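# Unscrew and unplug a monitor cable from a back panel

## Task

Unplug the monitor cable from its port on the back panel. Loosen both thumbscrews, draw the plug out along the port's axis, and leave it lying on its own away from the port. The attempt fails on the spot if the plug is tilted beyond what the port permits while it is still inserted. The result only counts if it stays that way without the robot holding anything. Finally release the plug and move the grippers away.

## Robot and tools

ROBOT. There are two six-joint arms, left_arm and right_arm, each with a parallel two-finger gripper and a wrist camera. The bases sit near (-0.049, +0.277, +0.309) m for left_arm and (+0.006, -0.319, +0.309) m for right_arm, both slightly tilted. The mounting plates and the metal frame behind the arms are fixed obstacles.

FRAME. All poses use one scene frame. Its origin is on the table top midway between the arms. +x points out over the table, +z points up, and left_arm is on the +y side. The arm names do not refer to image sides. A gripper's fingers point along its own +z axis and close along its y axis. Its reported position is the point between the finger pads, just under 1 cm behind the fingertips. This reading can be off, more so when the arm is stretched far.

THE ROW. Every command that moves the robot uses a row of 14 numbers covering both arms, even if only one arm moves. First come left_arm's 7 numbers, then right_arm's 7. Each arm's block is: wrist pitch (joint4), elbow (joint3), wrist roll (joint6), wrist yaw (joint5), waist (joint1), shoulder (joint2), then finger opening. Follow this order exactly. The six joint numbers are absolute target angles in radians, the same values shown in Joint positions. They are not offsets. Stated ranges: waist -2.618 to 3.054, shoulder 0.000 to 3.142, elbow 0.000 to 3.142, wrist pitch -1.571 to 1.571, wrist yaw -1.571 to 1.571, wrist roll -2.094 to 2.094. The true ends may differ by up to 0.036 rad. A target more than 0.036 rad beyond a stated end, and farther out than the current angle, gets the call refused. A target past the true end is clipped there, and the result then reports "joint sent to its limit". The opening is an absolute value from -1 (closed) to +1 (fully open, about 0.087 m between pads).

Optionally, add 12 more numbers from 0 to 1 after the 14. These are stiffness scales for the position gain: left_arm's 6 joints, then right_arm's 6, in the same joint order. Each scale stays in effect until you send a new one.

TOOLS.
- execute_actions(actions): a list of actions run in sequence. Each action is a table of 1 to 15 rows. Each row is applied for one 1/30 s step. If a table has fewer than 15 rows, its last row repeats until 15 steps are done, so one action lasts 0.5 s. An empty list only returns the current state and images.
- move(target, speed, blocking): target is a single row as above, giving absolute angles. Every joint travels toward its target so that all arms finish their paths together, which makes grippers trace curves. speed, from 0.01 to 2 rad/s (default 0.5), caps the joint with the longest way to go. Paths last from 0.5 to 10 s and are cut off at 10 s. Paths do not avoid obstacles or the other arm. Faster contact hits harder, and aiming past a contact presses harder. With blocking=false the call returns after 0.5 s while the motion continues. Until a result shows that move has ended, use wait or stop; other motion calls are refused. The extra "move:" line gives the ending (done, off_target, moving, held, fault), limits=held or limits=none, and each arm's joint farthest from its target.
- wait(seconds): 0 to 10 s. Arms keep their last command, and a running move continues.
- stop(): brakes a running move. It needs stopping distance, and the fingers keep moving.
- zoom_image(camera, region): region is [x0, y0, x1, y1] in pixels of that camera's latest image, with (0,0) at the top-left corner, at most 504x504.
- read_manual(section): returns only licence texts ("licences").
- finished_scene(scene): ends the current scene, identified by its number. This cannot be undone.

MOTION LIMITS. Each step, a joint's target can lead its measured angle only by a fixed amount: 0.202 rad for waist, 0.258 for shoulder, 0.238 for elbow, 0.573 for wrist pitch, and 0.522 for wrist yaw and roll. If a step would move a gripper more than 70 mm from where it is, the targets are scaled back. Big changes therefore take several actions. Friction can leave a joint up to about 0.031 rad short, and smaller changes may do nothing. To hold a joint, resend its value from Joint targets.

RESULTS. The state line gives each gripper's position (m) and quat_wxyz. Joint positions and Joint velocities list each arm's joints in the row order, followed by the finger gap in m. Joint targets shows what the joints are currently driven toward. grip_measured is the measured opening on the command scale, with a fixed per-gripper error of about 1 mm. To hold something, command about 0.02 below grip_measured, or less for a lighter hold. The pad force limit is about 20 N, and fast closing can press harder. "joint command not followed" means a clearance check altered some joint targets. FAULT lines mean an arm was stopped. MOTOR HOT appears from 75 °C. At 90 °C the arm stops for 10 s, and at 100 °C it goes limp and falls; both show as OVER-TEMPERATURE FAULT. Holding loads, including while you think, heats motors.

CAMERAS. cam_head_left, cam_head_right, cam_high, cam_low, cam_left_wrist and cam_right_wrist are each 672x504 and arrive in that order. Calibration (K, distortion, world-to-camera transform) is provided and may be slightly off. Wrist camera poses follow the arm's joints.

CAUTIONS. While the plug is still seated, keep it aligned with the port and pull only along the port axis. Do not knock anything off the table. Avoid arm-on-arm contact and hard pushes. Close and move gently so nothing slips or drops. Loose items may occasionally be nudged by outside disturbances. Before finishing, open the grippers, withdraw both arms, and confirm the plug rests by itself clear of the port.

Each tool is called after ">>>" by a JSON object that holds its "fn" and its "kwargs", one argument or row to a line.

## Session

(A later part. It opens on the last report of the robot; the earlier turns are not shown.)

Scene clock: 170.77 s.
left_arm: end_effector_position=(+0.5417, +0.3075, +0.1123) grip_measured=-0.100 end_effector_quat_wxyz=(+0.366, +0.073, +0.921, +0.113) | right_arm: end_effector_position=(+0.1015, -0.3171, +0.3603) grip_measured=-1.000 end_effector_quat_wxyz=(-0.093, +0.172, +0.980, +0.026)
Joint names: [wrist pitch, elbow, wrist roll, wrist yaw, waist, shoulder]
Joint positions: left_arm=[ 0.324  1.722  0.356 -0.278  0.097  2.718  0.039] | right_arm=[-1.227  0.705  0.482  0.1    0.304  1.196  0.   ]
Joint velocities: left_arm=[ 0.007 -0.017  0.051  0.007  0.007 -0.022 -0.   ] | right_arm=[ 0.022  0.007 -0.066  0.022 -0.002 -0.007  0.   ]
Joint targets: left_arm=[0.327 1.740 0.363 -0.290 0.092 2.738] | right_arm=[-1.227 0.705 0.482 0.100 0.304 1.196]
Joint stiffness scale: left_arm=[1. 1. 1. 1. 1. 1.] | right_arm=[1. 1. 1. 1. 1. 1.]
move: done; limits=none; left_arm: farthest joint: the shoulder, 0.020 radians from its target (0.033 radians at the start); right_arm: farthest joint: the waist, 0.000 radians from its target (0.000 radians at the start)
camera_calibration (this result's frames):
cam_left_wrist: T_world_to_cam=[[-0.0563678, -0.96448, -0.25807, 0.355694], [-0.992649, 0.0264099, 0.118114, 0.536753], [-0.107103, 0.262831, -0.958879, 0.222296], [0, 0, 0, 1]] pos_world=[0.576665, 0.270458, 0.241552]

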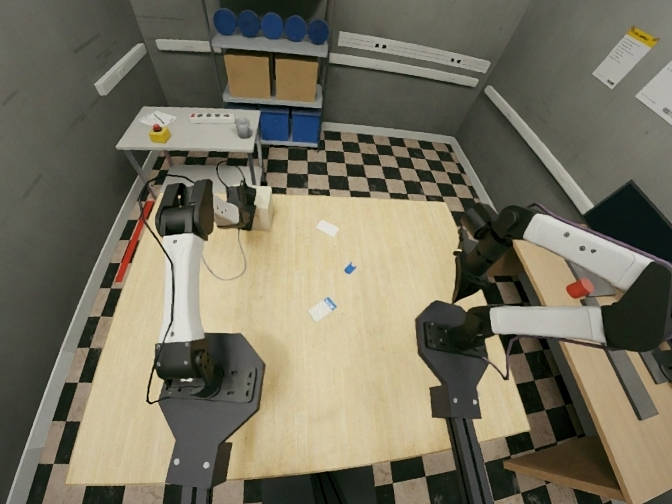

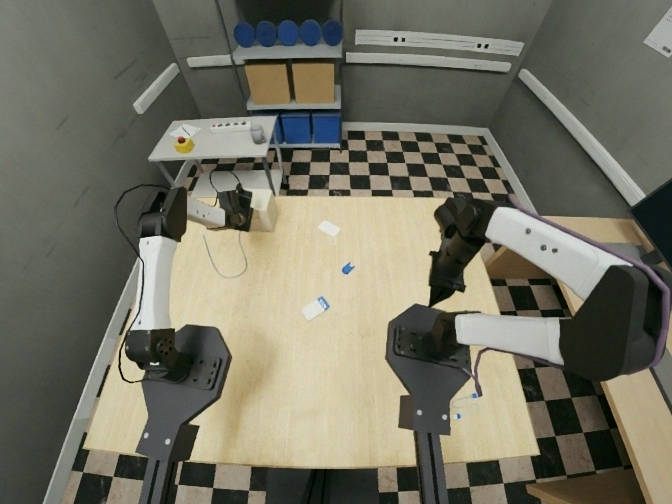

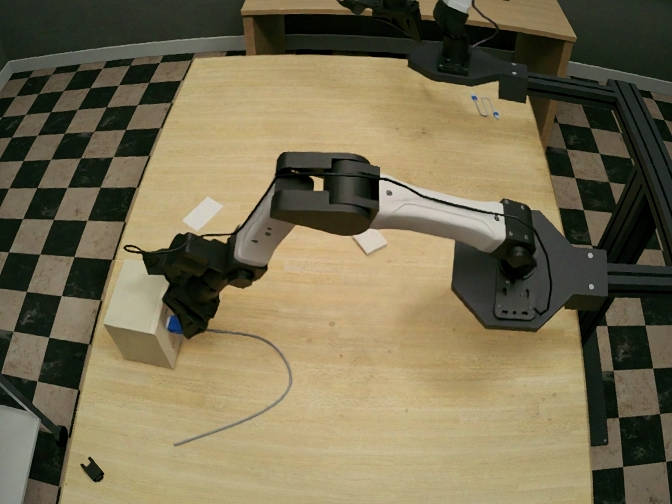

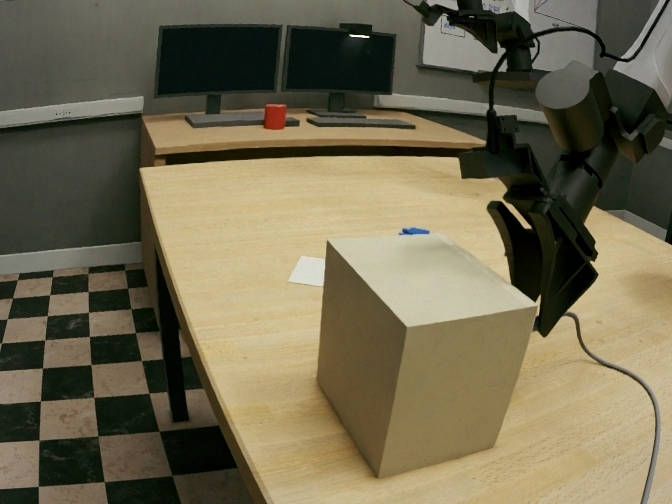

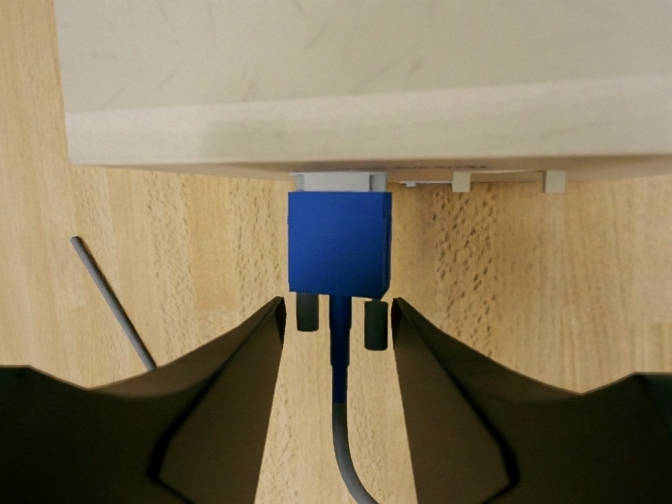

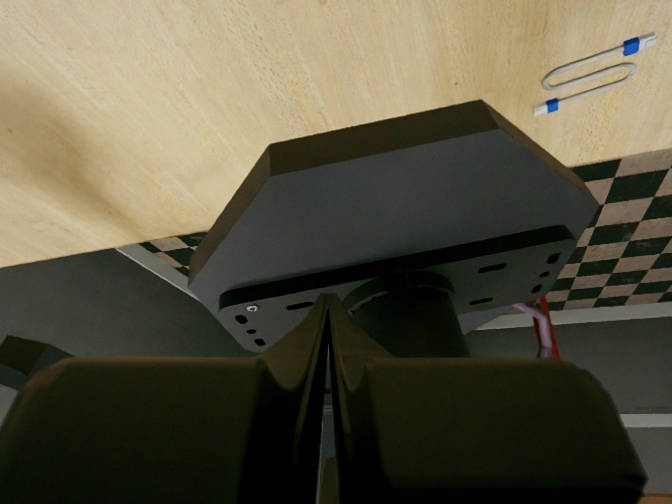

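>>> {"fn": "move", "kwargs": {
  "target": [0.224,1.652,0.237,-0.03,0.175,2.598,0.0,-1.227,0.705,0.482,0.1,0.304,1.196,-1],
  "speed": 0.4
}}

>>> {"fn": "move", "kwargs": {
  "target": [0.224,1.652,0.237,-0.03,0.189,2.598,-0.74,-1.227,0.705,0.482,0.1,0.304,1.196,-1]
}}

Scene clock: 172.73 s.
left_arm: end_effector_position=(+0.5428, +0.3117, +0.1408) grip_measured=+0.000 end_effector_quat_wxyz=(+0.380, +0.035, +0.924, -0.000) | right_arm: end_effector_position=(+0.1015, -0.3171, +0.3603) grip_measured=-1.000 end_effector_quat_wxyz=(-0.093, +0.172, +0.980, +0.026)
Joint names: [wrist pitch, elbow, wrist roll, wrist yaw, waist, shoulder]
Joint positions: left_arm=[ 0.243  1.673  0.243 -0.041  0.169  2.604  0.044] | right_arm=[-1.227  0.705  0.482  0.1    0.304  1.196  0.   ]
Joint velocities: left_arm=[ 0.007  0.002 -0.022 -0.037 -0.012  0.002  0.   ] | right_arm=[-0.022  0.012 -0.007  0.081 -0.012  0.007  0.   ]
Joint targets: left_arm=[0.224 1.652 0.237 -0.030 0.175 2.598] | right_arm=[-1.227 0.705 0.482 0.100 0.304 1.196]
Joint stiffness scale: left_arm=[1. 1. 1. 1. 1. 1.] | right_arm=[1. 1. 1. 1. 1. 1.]
move: off_target (left_arm); limits=none; left_arm: farthest joint: the elbow, 0.021 radians from its target (0.070 radians at the start); right_arm: farthest joint: the waist, 0.000 radians from its target (0.000 radians at the start)
camera_calibration (this result's frames):
cam_left_wrist: T_world_to_cam=[[-0.0697475, -0.997281, -0.0237988, 0.351714], [-0.993541, 0.0673057, 0.0913591, 0.525797], [-0.0895089, 0.0300171, -0.995534, 0.316851], [0, 0, 0, 1]] pos_world=[0.575293, 0.305858, 0.27577]

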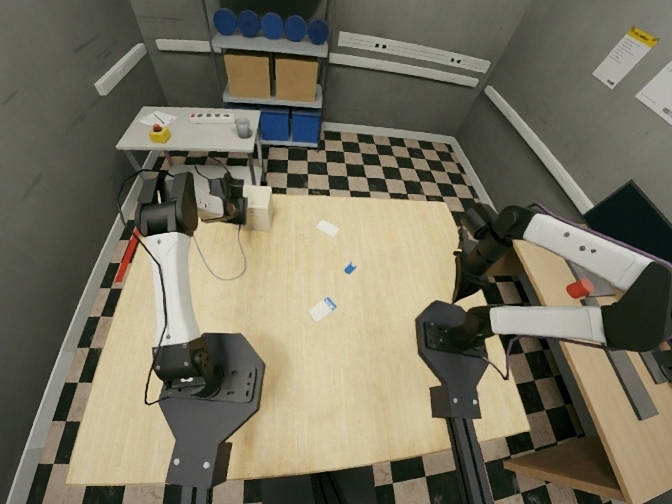

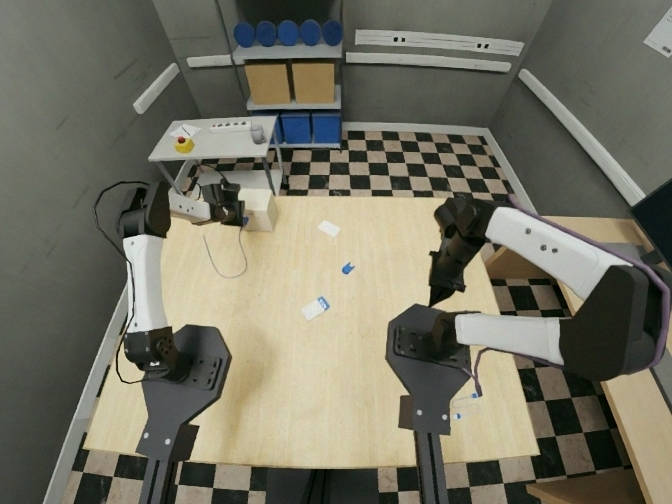

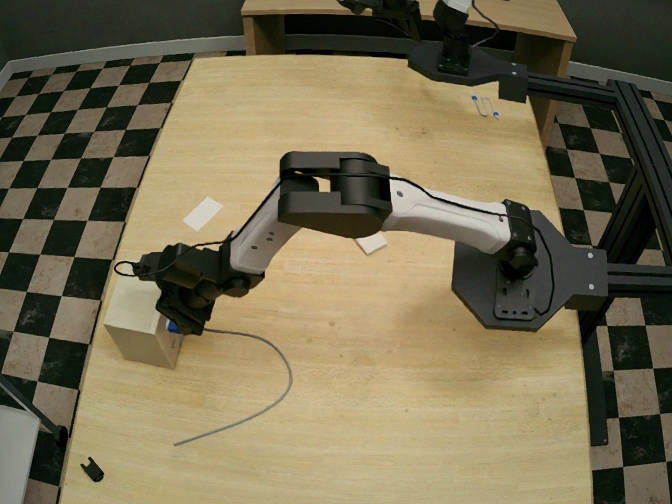

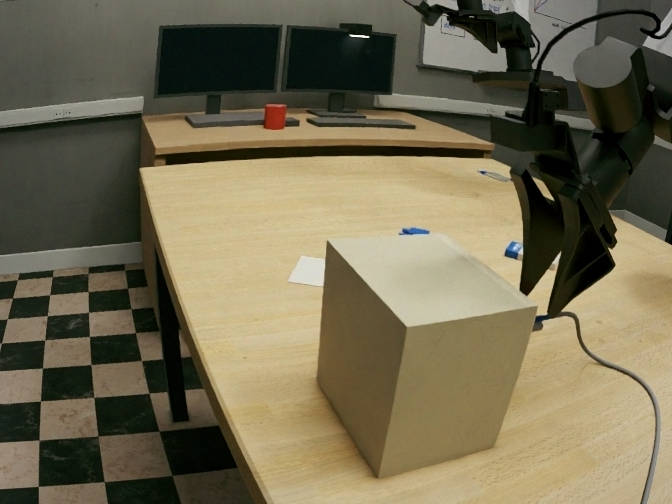

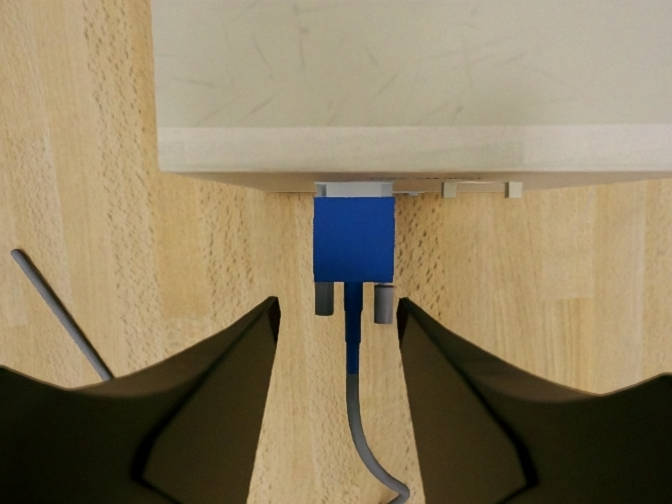

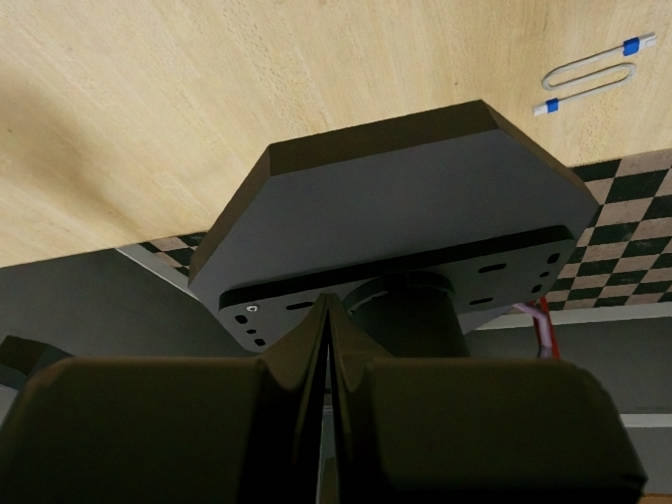

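Scene clock: 173.50 s.
left_arm: end_effector_position=(+0.5420, +0.3186, +0.1396) grip_measured=-0.740 end_effector_quat_wxyz=(+0.379, +0.030, +0.925, +0.002) | right_arm: end_effector_position=(+0.1015, -0.3171, +0.3603) grip_measured=-1.000 end_effector_quat_wxyz=(-0.093, +0.172, +0.980, +0.026)
Joint names: [wrist pitch, elbow, wrist roll, wrist yaw, waist, shoulder]
Joint positions: left_arm=[ 0.243  1.673  0.243 -0.04   0.181  2.604  0.011] | right_arm=[-1.227  0.705  0.482  0.1    0.304  1.196  0.   ]
Joint velocities: left_arm=[-0.022 -0.017  0.022  0.066 -0.007 -0.007 -0.001] | right_arm=[-0.095  0.012 -0.051 -0.051 -0.012 -0.002  0.   ]
Joint targets: left_arm=[0.224 1.652 0.237 -0.030 0.189 2.598] | right_arm=[-1.227 0.705 0.482 0.100 0.304 1.196]
Joint stiffness scale: left_arm=[1. 1. 1. 1. 1. 1.] | right_arm=[1. 1. 1. 1. 1. 1.]
move: off_target (left_arm); limits=none; left_arm: farthest joint: the elbow, 0.021 radians from its target (0.021 radians at the start); right_arm: farthest joint: the waist, 0.000 radians from its target (0.000 radians at the start)
camera_calibration (this result's frames):
cam_left_wrist: T_world_to_cam=[[-0.0587663, -0.997977, -0.024267, 0.35286], [-0.994041, 0.0562643, 0.093364, 0.528174], [-0.0918097, 0.0296091, -0.995336, 0.316732], [0, 0, 0, 1]] pos_world=[0.574842, 0.313051, 0.274505]

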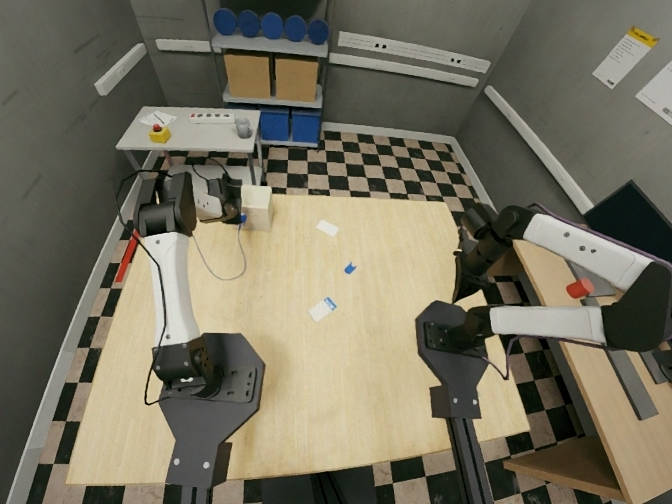

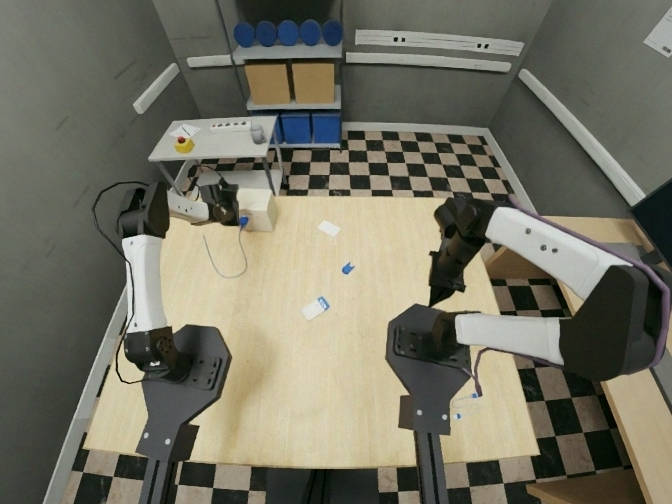

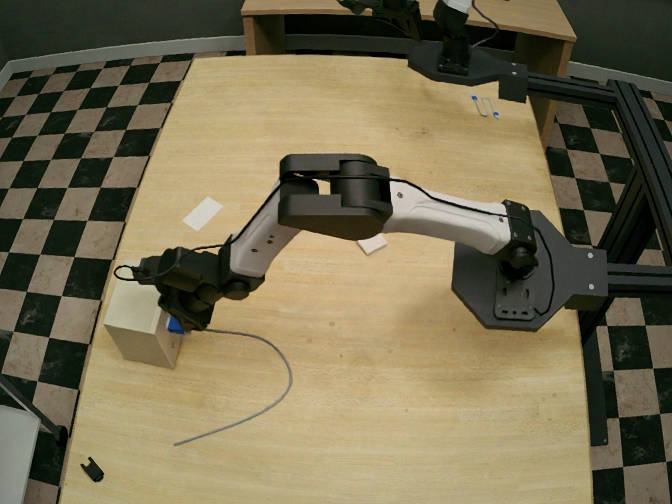

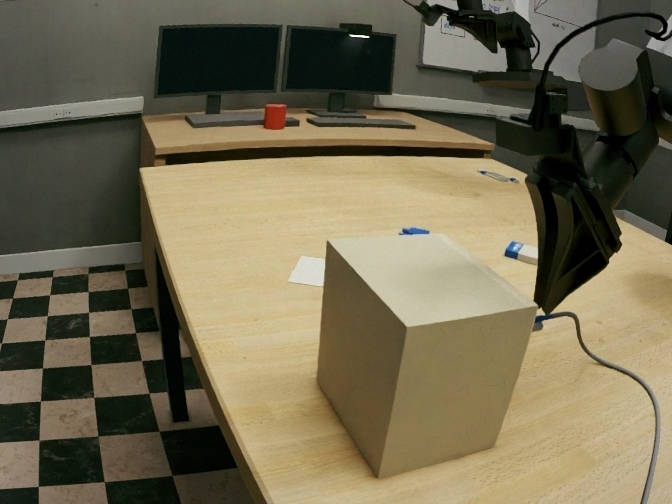

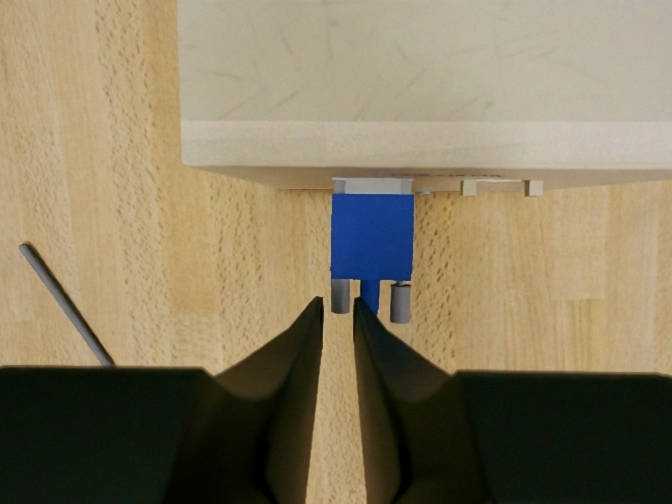

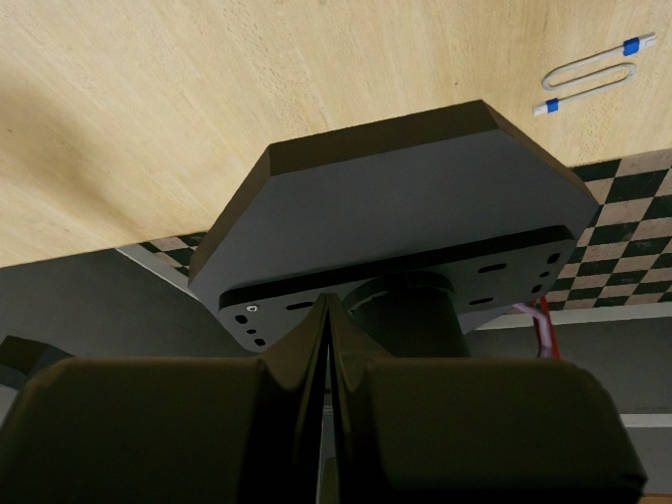

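>>> {"fn": "move", "kwargs": {
  "target": [0.281,1.718,0.24,-0.045,0.197,2.69,-0.74,-1.227,0.705,0.482,0.1,0.304,1.196,-1],
  "speed": 0.1
}}

>>> {"fn": "move", "kwargs": {
  "target": [0.281,1.718,0.24,-0.045,0.197,2.69,-1,-1.227,0.705,0.482,0.1,0.304,1.196,-1]
}}

>>> {"fn": "zoom_image", "kwargs": {
  "camera": "cam_left_wrist",
  "region": [300, 260, 400, 350]
}}

Scene clock: 175.03 s.
left_arm: end_effector_position=(+0.5428, +0.3203, +0.1181) grip_measured=-0.740 end_effector_quat_wxyz=(+0.380, +0.026, +0.925, +0.005) | right_arm: end_effector_position=(+0.1015, -0.3171, +0.3603) grip_measured=-1.000 end_effector_quat_wxyz=(-0.093, +0.172, +0.980, +0.026)
Joint names: [wrist pitch, elbow, wrist roll, wrist yaw, waist, shoulder]
Joint positions: left_arm=[ 0.28   1.704  0.243 -0.041  0.189  2.669  0.011] | right_arm=[-1.227  0.705  0.482  0.1    0.304  1.196  0.   ]
Joint velocities: left_arm=[ 0.037 -0.002  0.022 -0.081 -0.017 -0.002 -0.   ] | right_arm=[ 0.007  0.017 -0.051 -0.125 -0.017  0.002  0.   ]
Joint targets: left_arm=[0.281 1.718 0.240 -0.045 0.197 2.690] | right_arm=[-1.227 0.705 0.482 0.100 0.304 1.196]
Joint stiffness scale: left_arm=[1. 1. 1. 1. 1. 1.] | right_arm=[1. 1. 1. 1. 1. 1.]
move: off_target (left_arm); limits=none; left_arm: farthest joint: the shoulder, 0.021 radians from its target (0.086 radians at the start); right_arm: farthest joint: the waist, 0.000 radians from its target (0.000 radians at the start)
camera_calibration (this result's frames):
cam_left_wrist: T_world_to_cam=[[-0.0493388, -0.998442, -0.0260749, 0.349323], [-0.994719, 0.0467688, 0.0913661, 0.534522], [-0.0900042, 0.030445, -0.995476, 0.294114], [0, 0, 0, 1]] pos_world=[0.575406, 0.314825, 0.253054]

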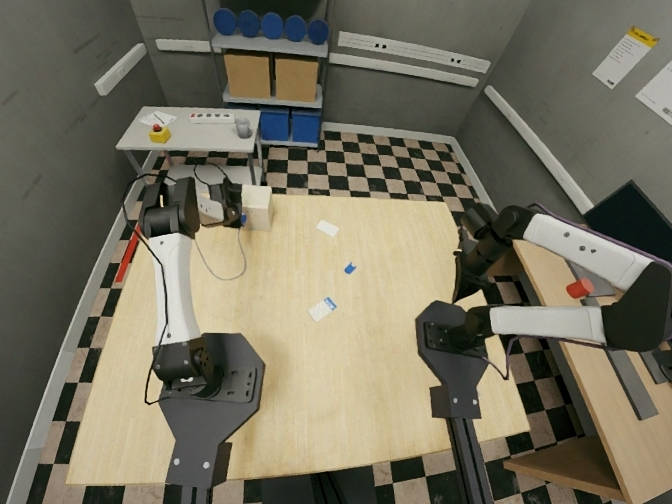

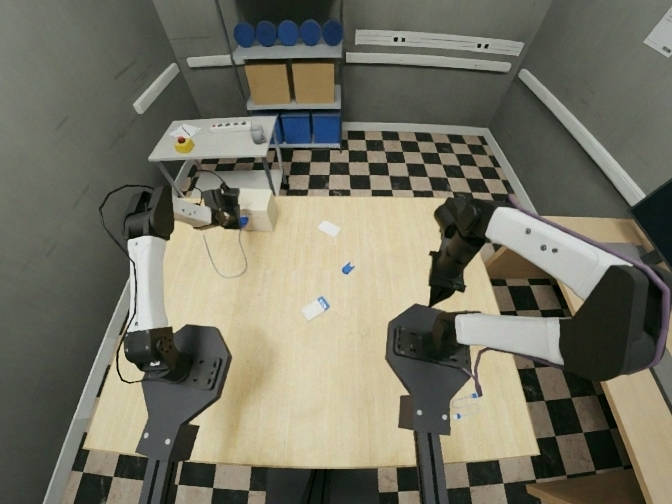

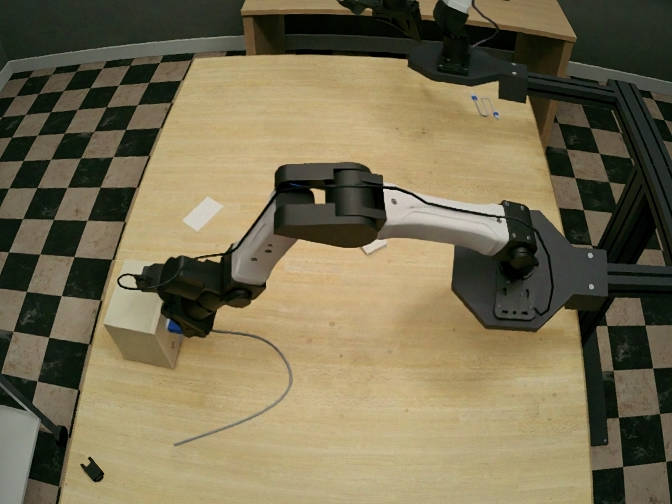

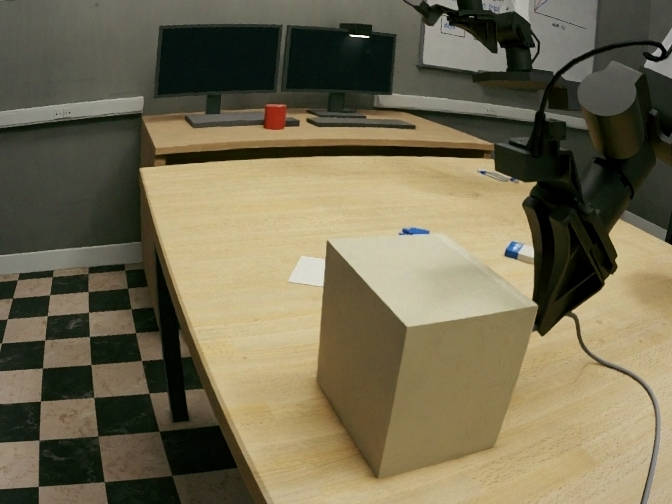

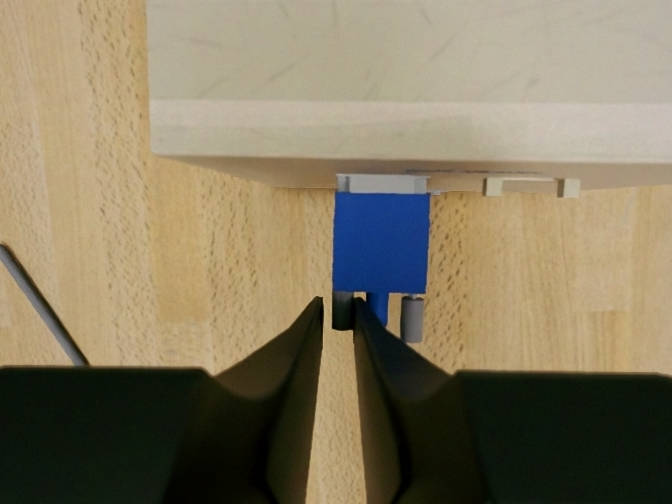

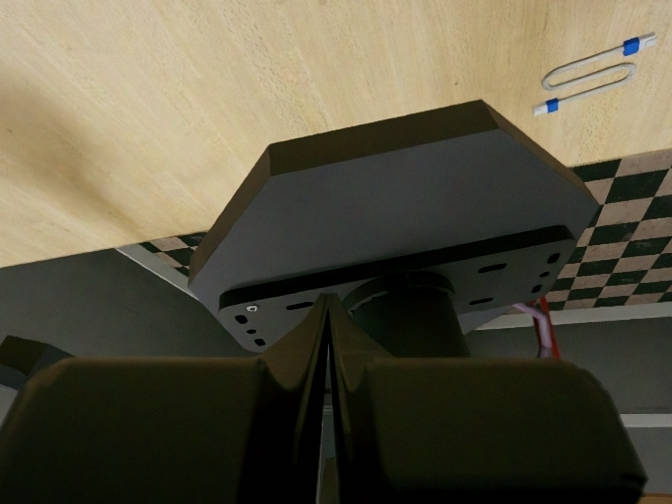

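Scene clock: 175.73 s.
left_arm: end_effector_position=(+0.5428, +0.3191, +0.1182) grip_measured=-0.845 end_effector_quat_wxyz=(+0.380, +0.027, +0.925, +0.002) | right_arm: end_effector_position=(+0.1015, -0.3171, +0.3603) grip_measured=-1.000 end_effector_quat_wxyz=(-0.093, +0.172, +0.980, +0.026)
Joint names: [wrist pitch, elbow, wrist roll, wrist yaw, waist, shoulder]
Joint positions: left_arm=[ 0.28   1.704  0.242 -0.037  0.188  2.669  0.007] | right_arm=[-1.227  0.705  0.482  0.1    0.304  1.196  0.   ]
Joint velocities: left_arm=[-0.095 -0.017 -0.037 -0.037  0.007  0.012 -0.001] | right_arm=[-0.095 -0.007 -0.081  0.037 -0.002 -0.007  0.   ]
Joint targets: left_arm=[0.281 1.718 0.240 -0.045 0.197 2.690] | right_arm=[-1.227 0.705 0.482 0.100 0.304 1.196]
Joint stiffness scale: left_arm=[1. 1. 1. 1. 1. 1.] | right_arm=[1. 1. 1. 1. 1. 1.]
move: off_target (left_arm); limits=none; left_arm: farthest joint: the shoulder, 0.021 radians from its target (0.021 radians at the start); right_arm: farthest joint: the waist, 0.000 radians from its target (0.000 radians at the start)
camera_calibration (this result's frames):
cam_left_wrist: T_world_to_cam=[[-0.0522808, -0.998386, -0.0221984, 0.349186], [-0.994591, 0.0500584, 0.0910136, 0.533522], [-0.0897555, 0.0268366, -0.995602, 0.295228], [0, 0, 0, 1]] pos_world=[0.57539, 0.313992, 0.253123]

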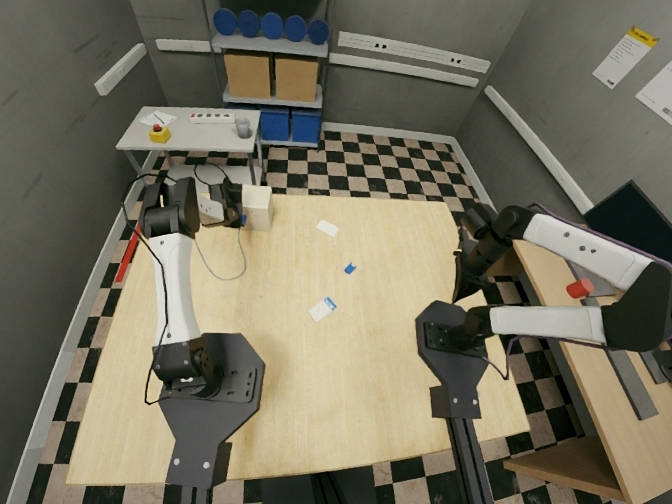

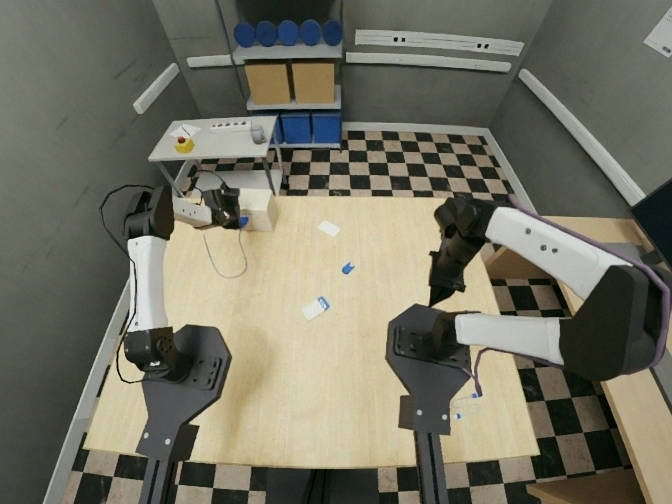

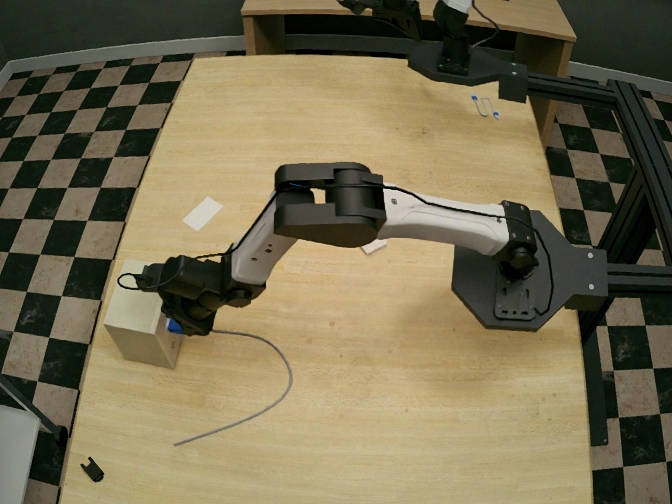

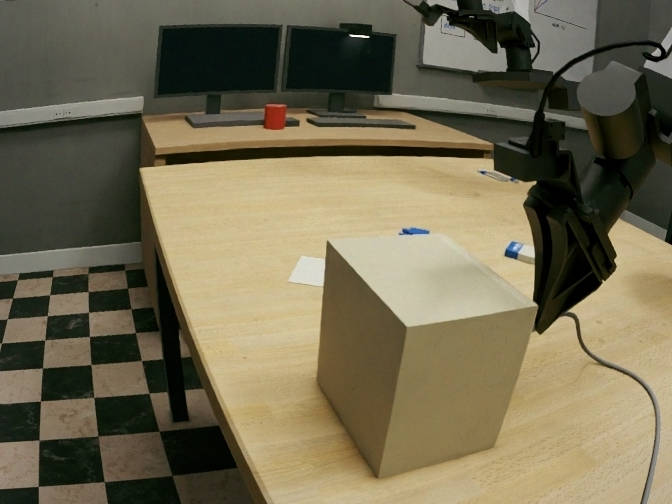

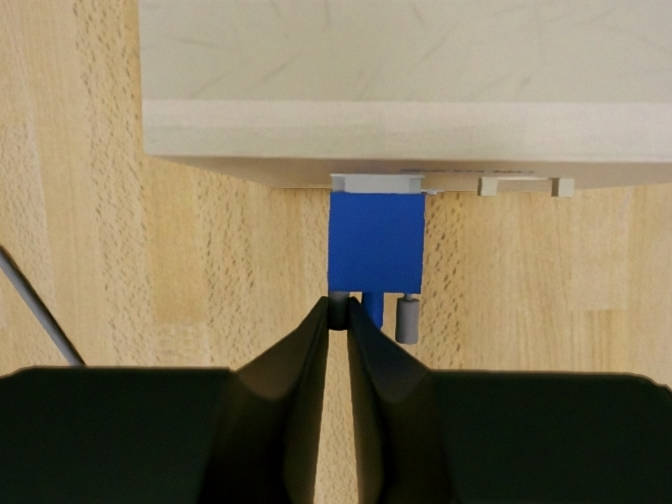

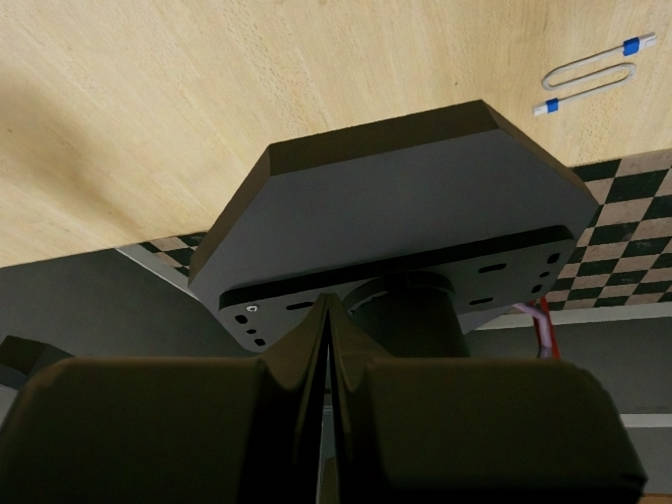

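Region (300, 260, 400, 350) of cam_left_wrist's 672x504 image, scaled by 5.040, with more detail than that image has; it fills the top 454 rows of this view, and the rest is white.

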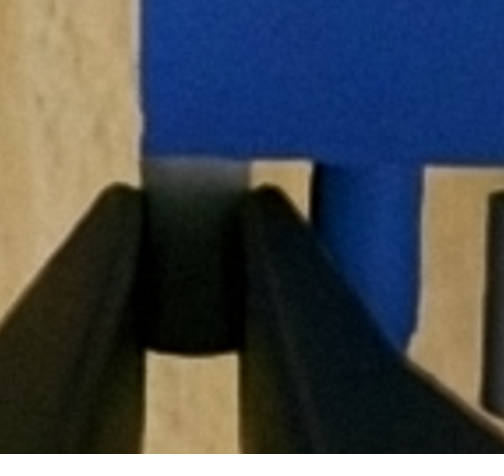

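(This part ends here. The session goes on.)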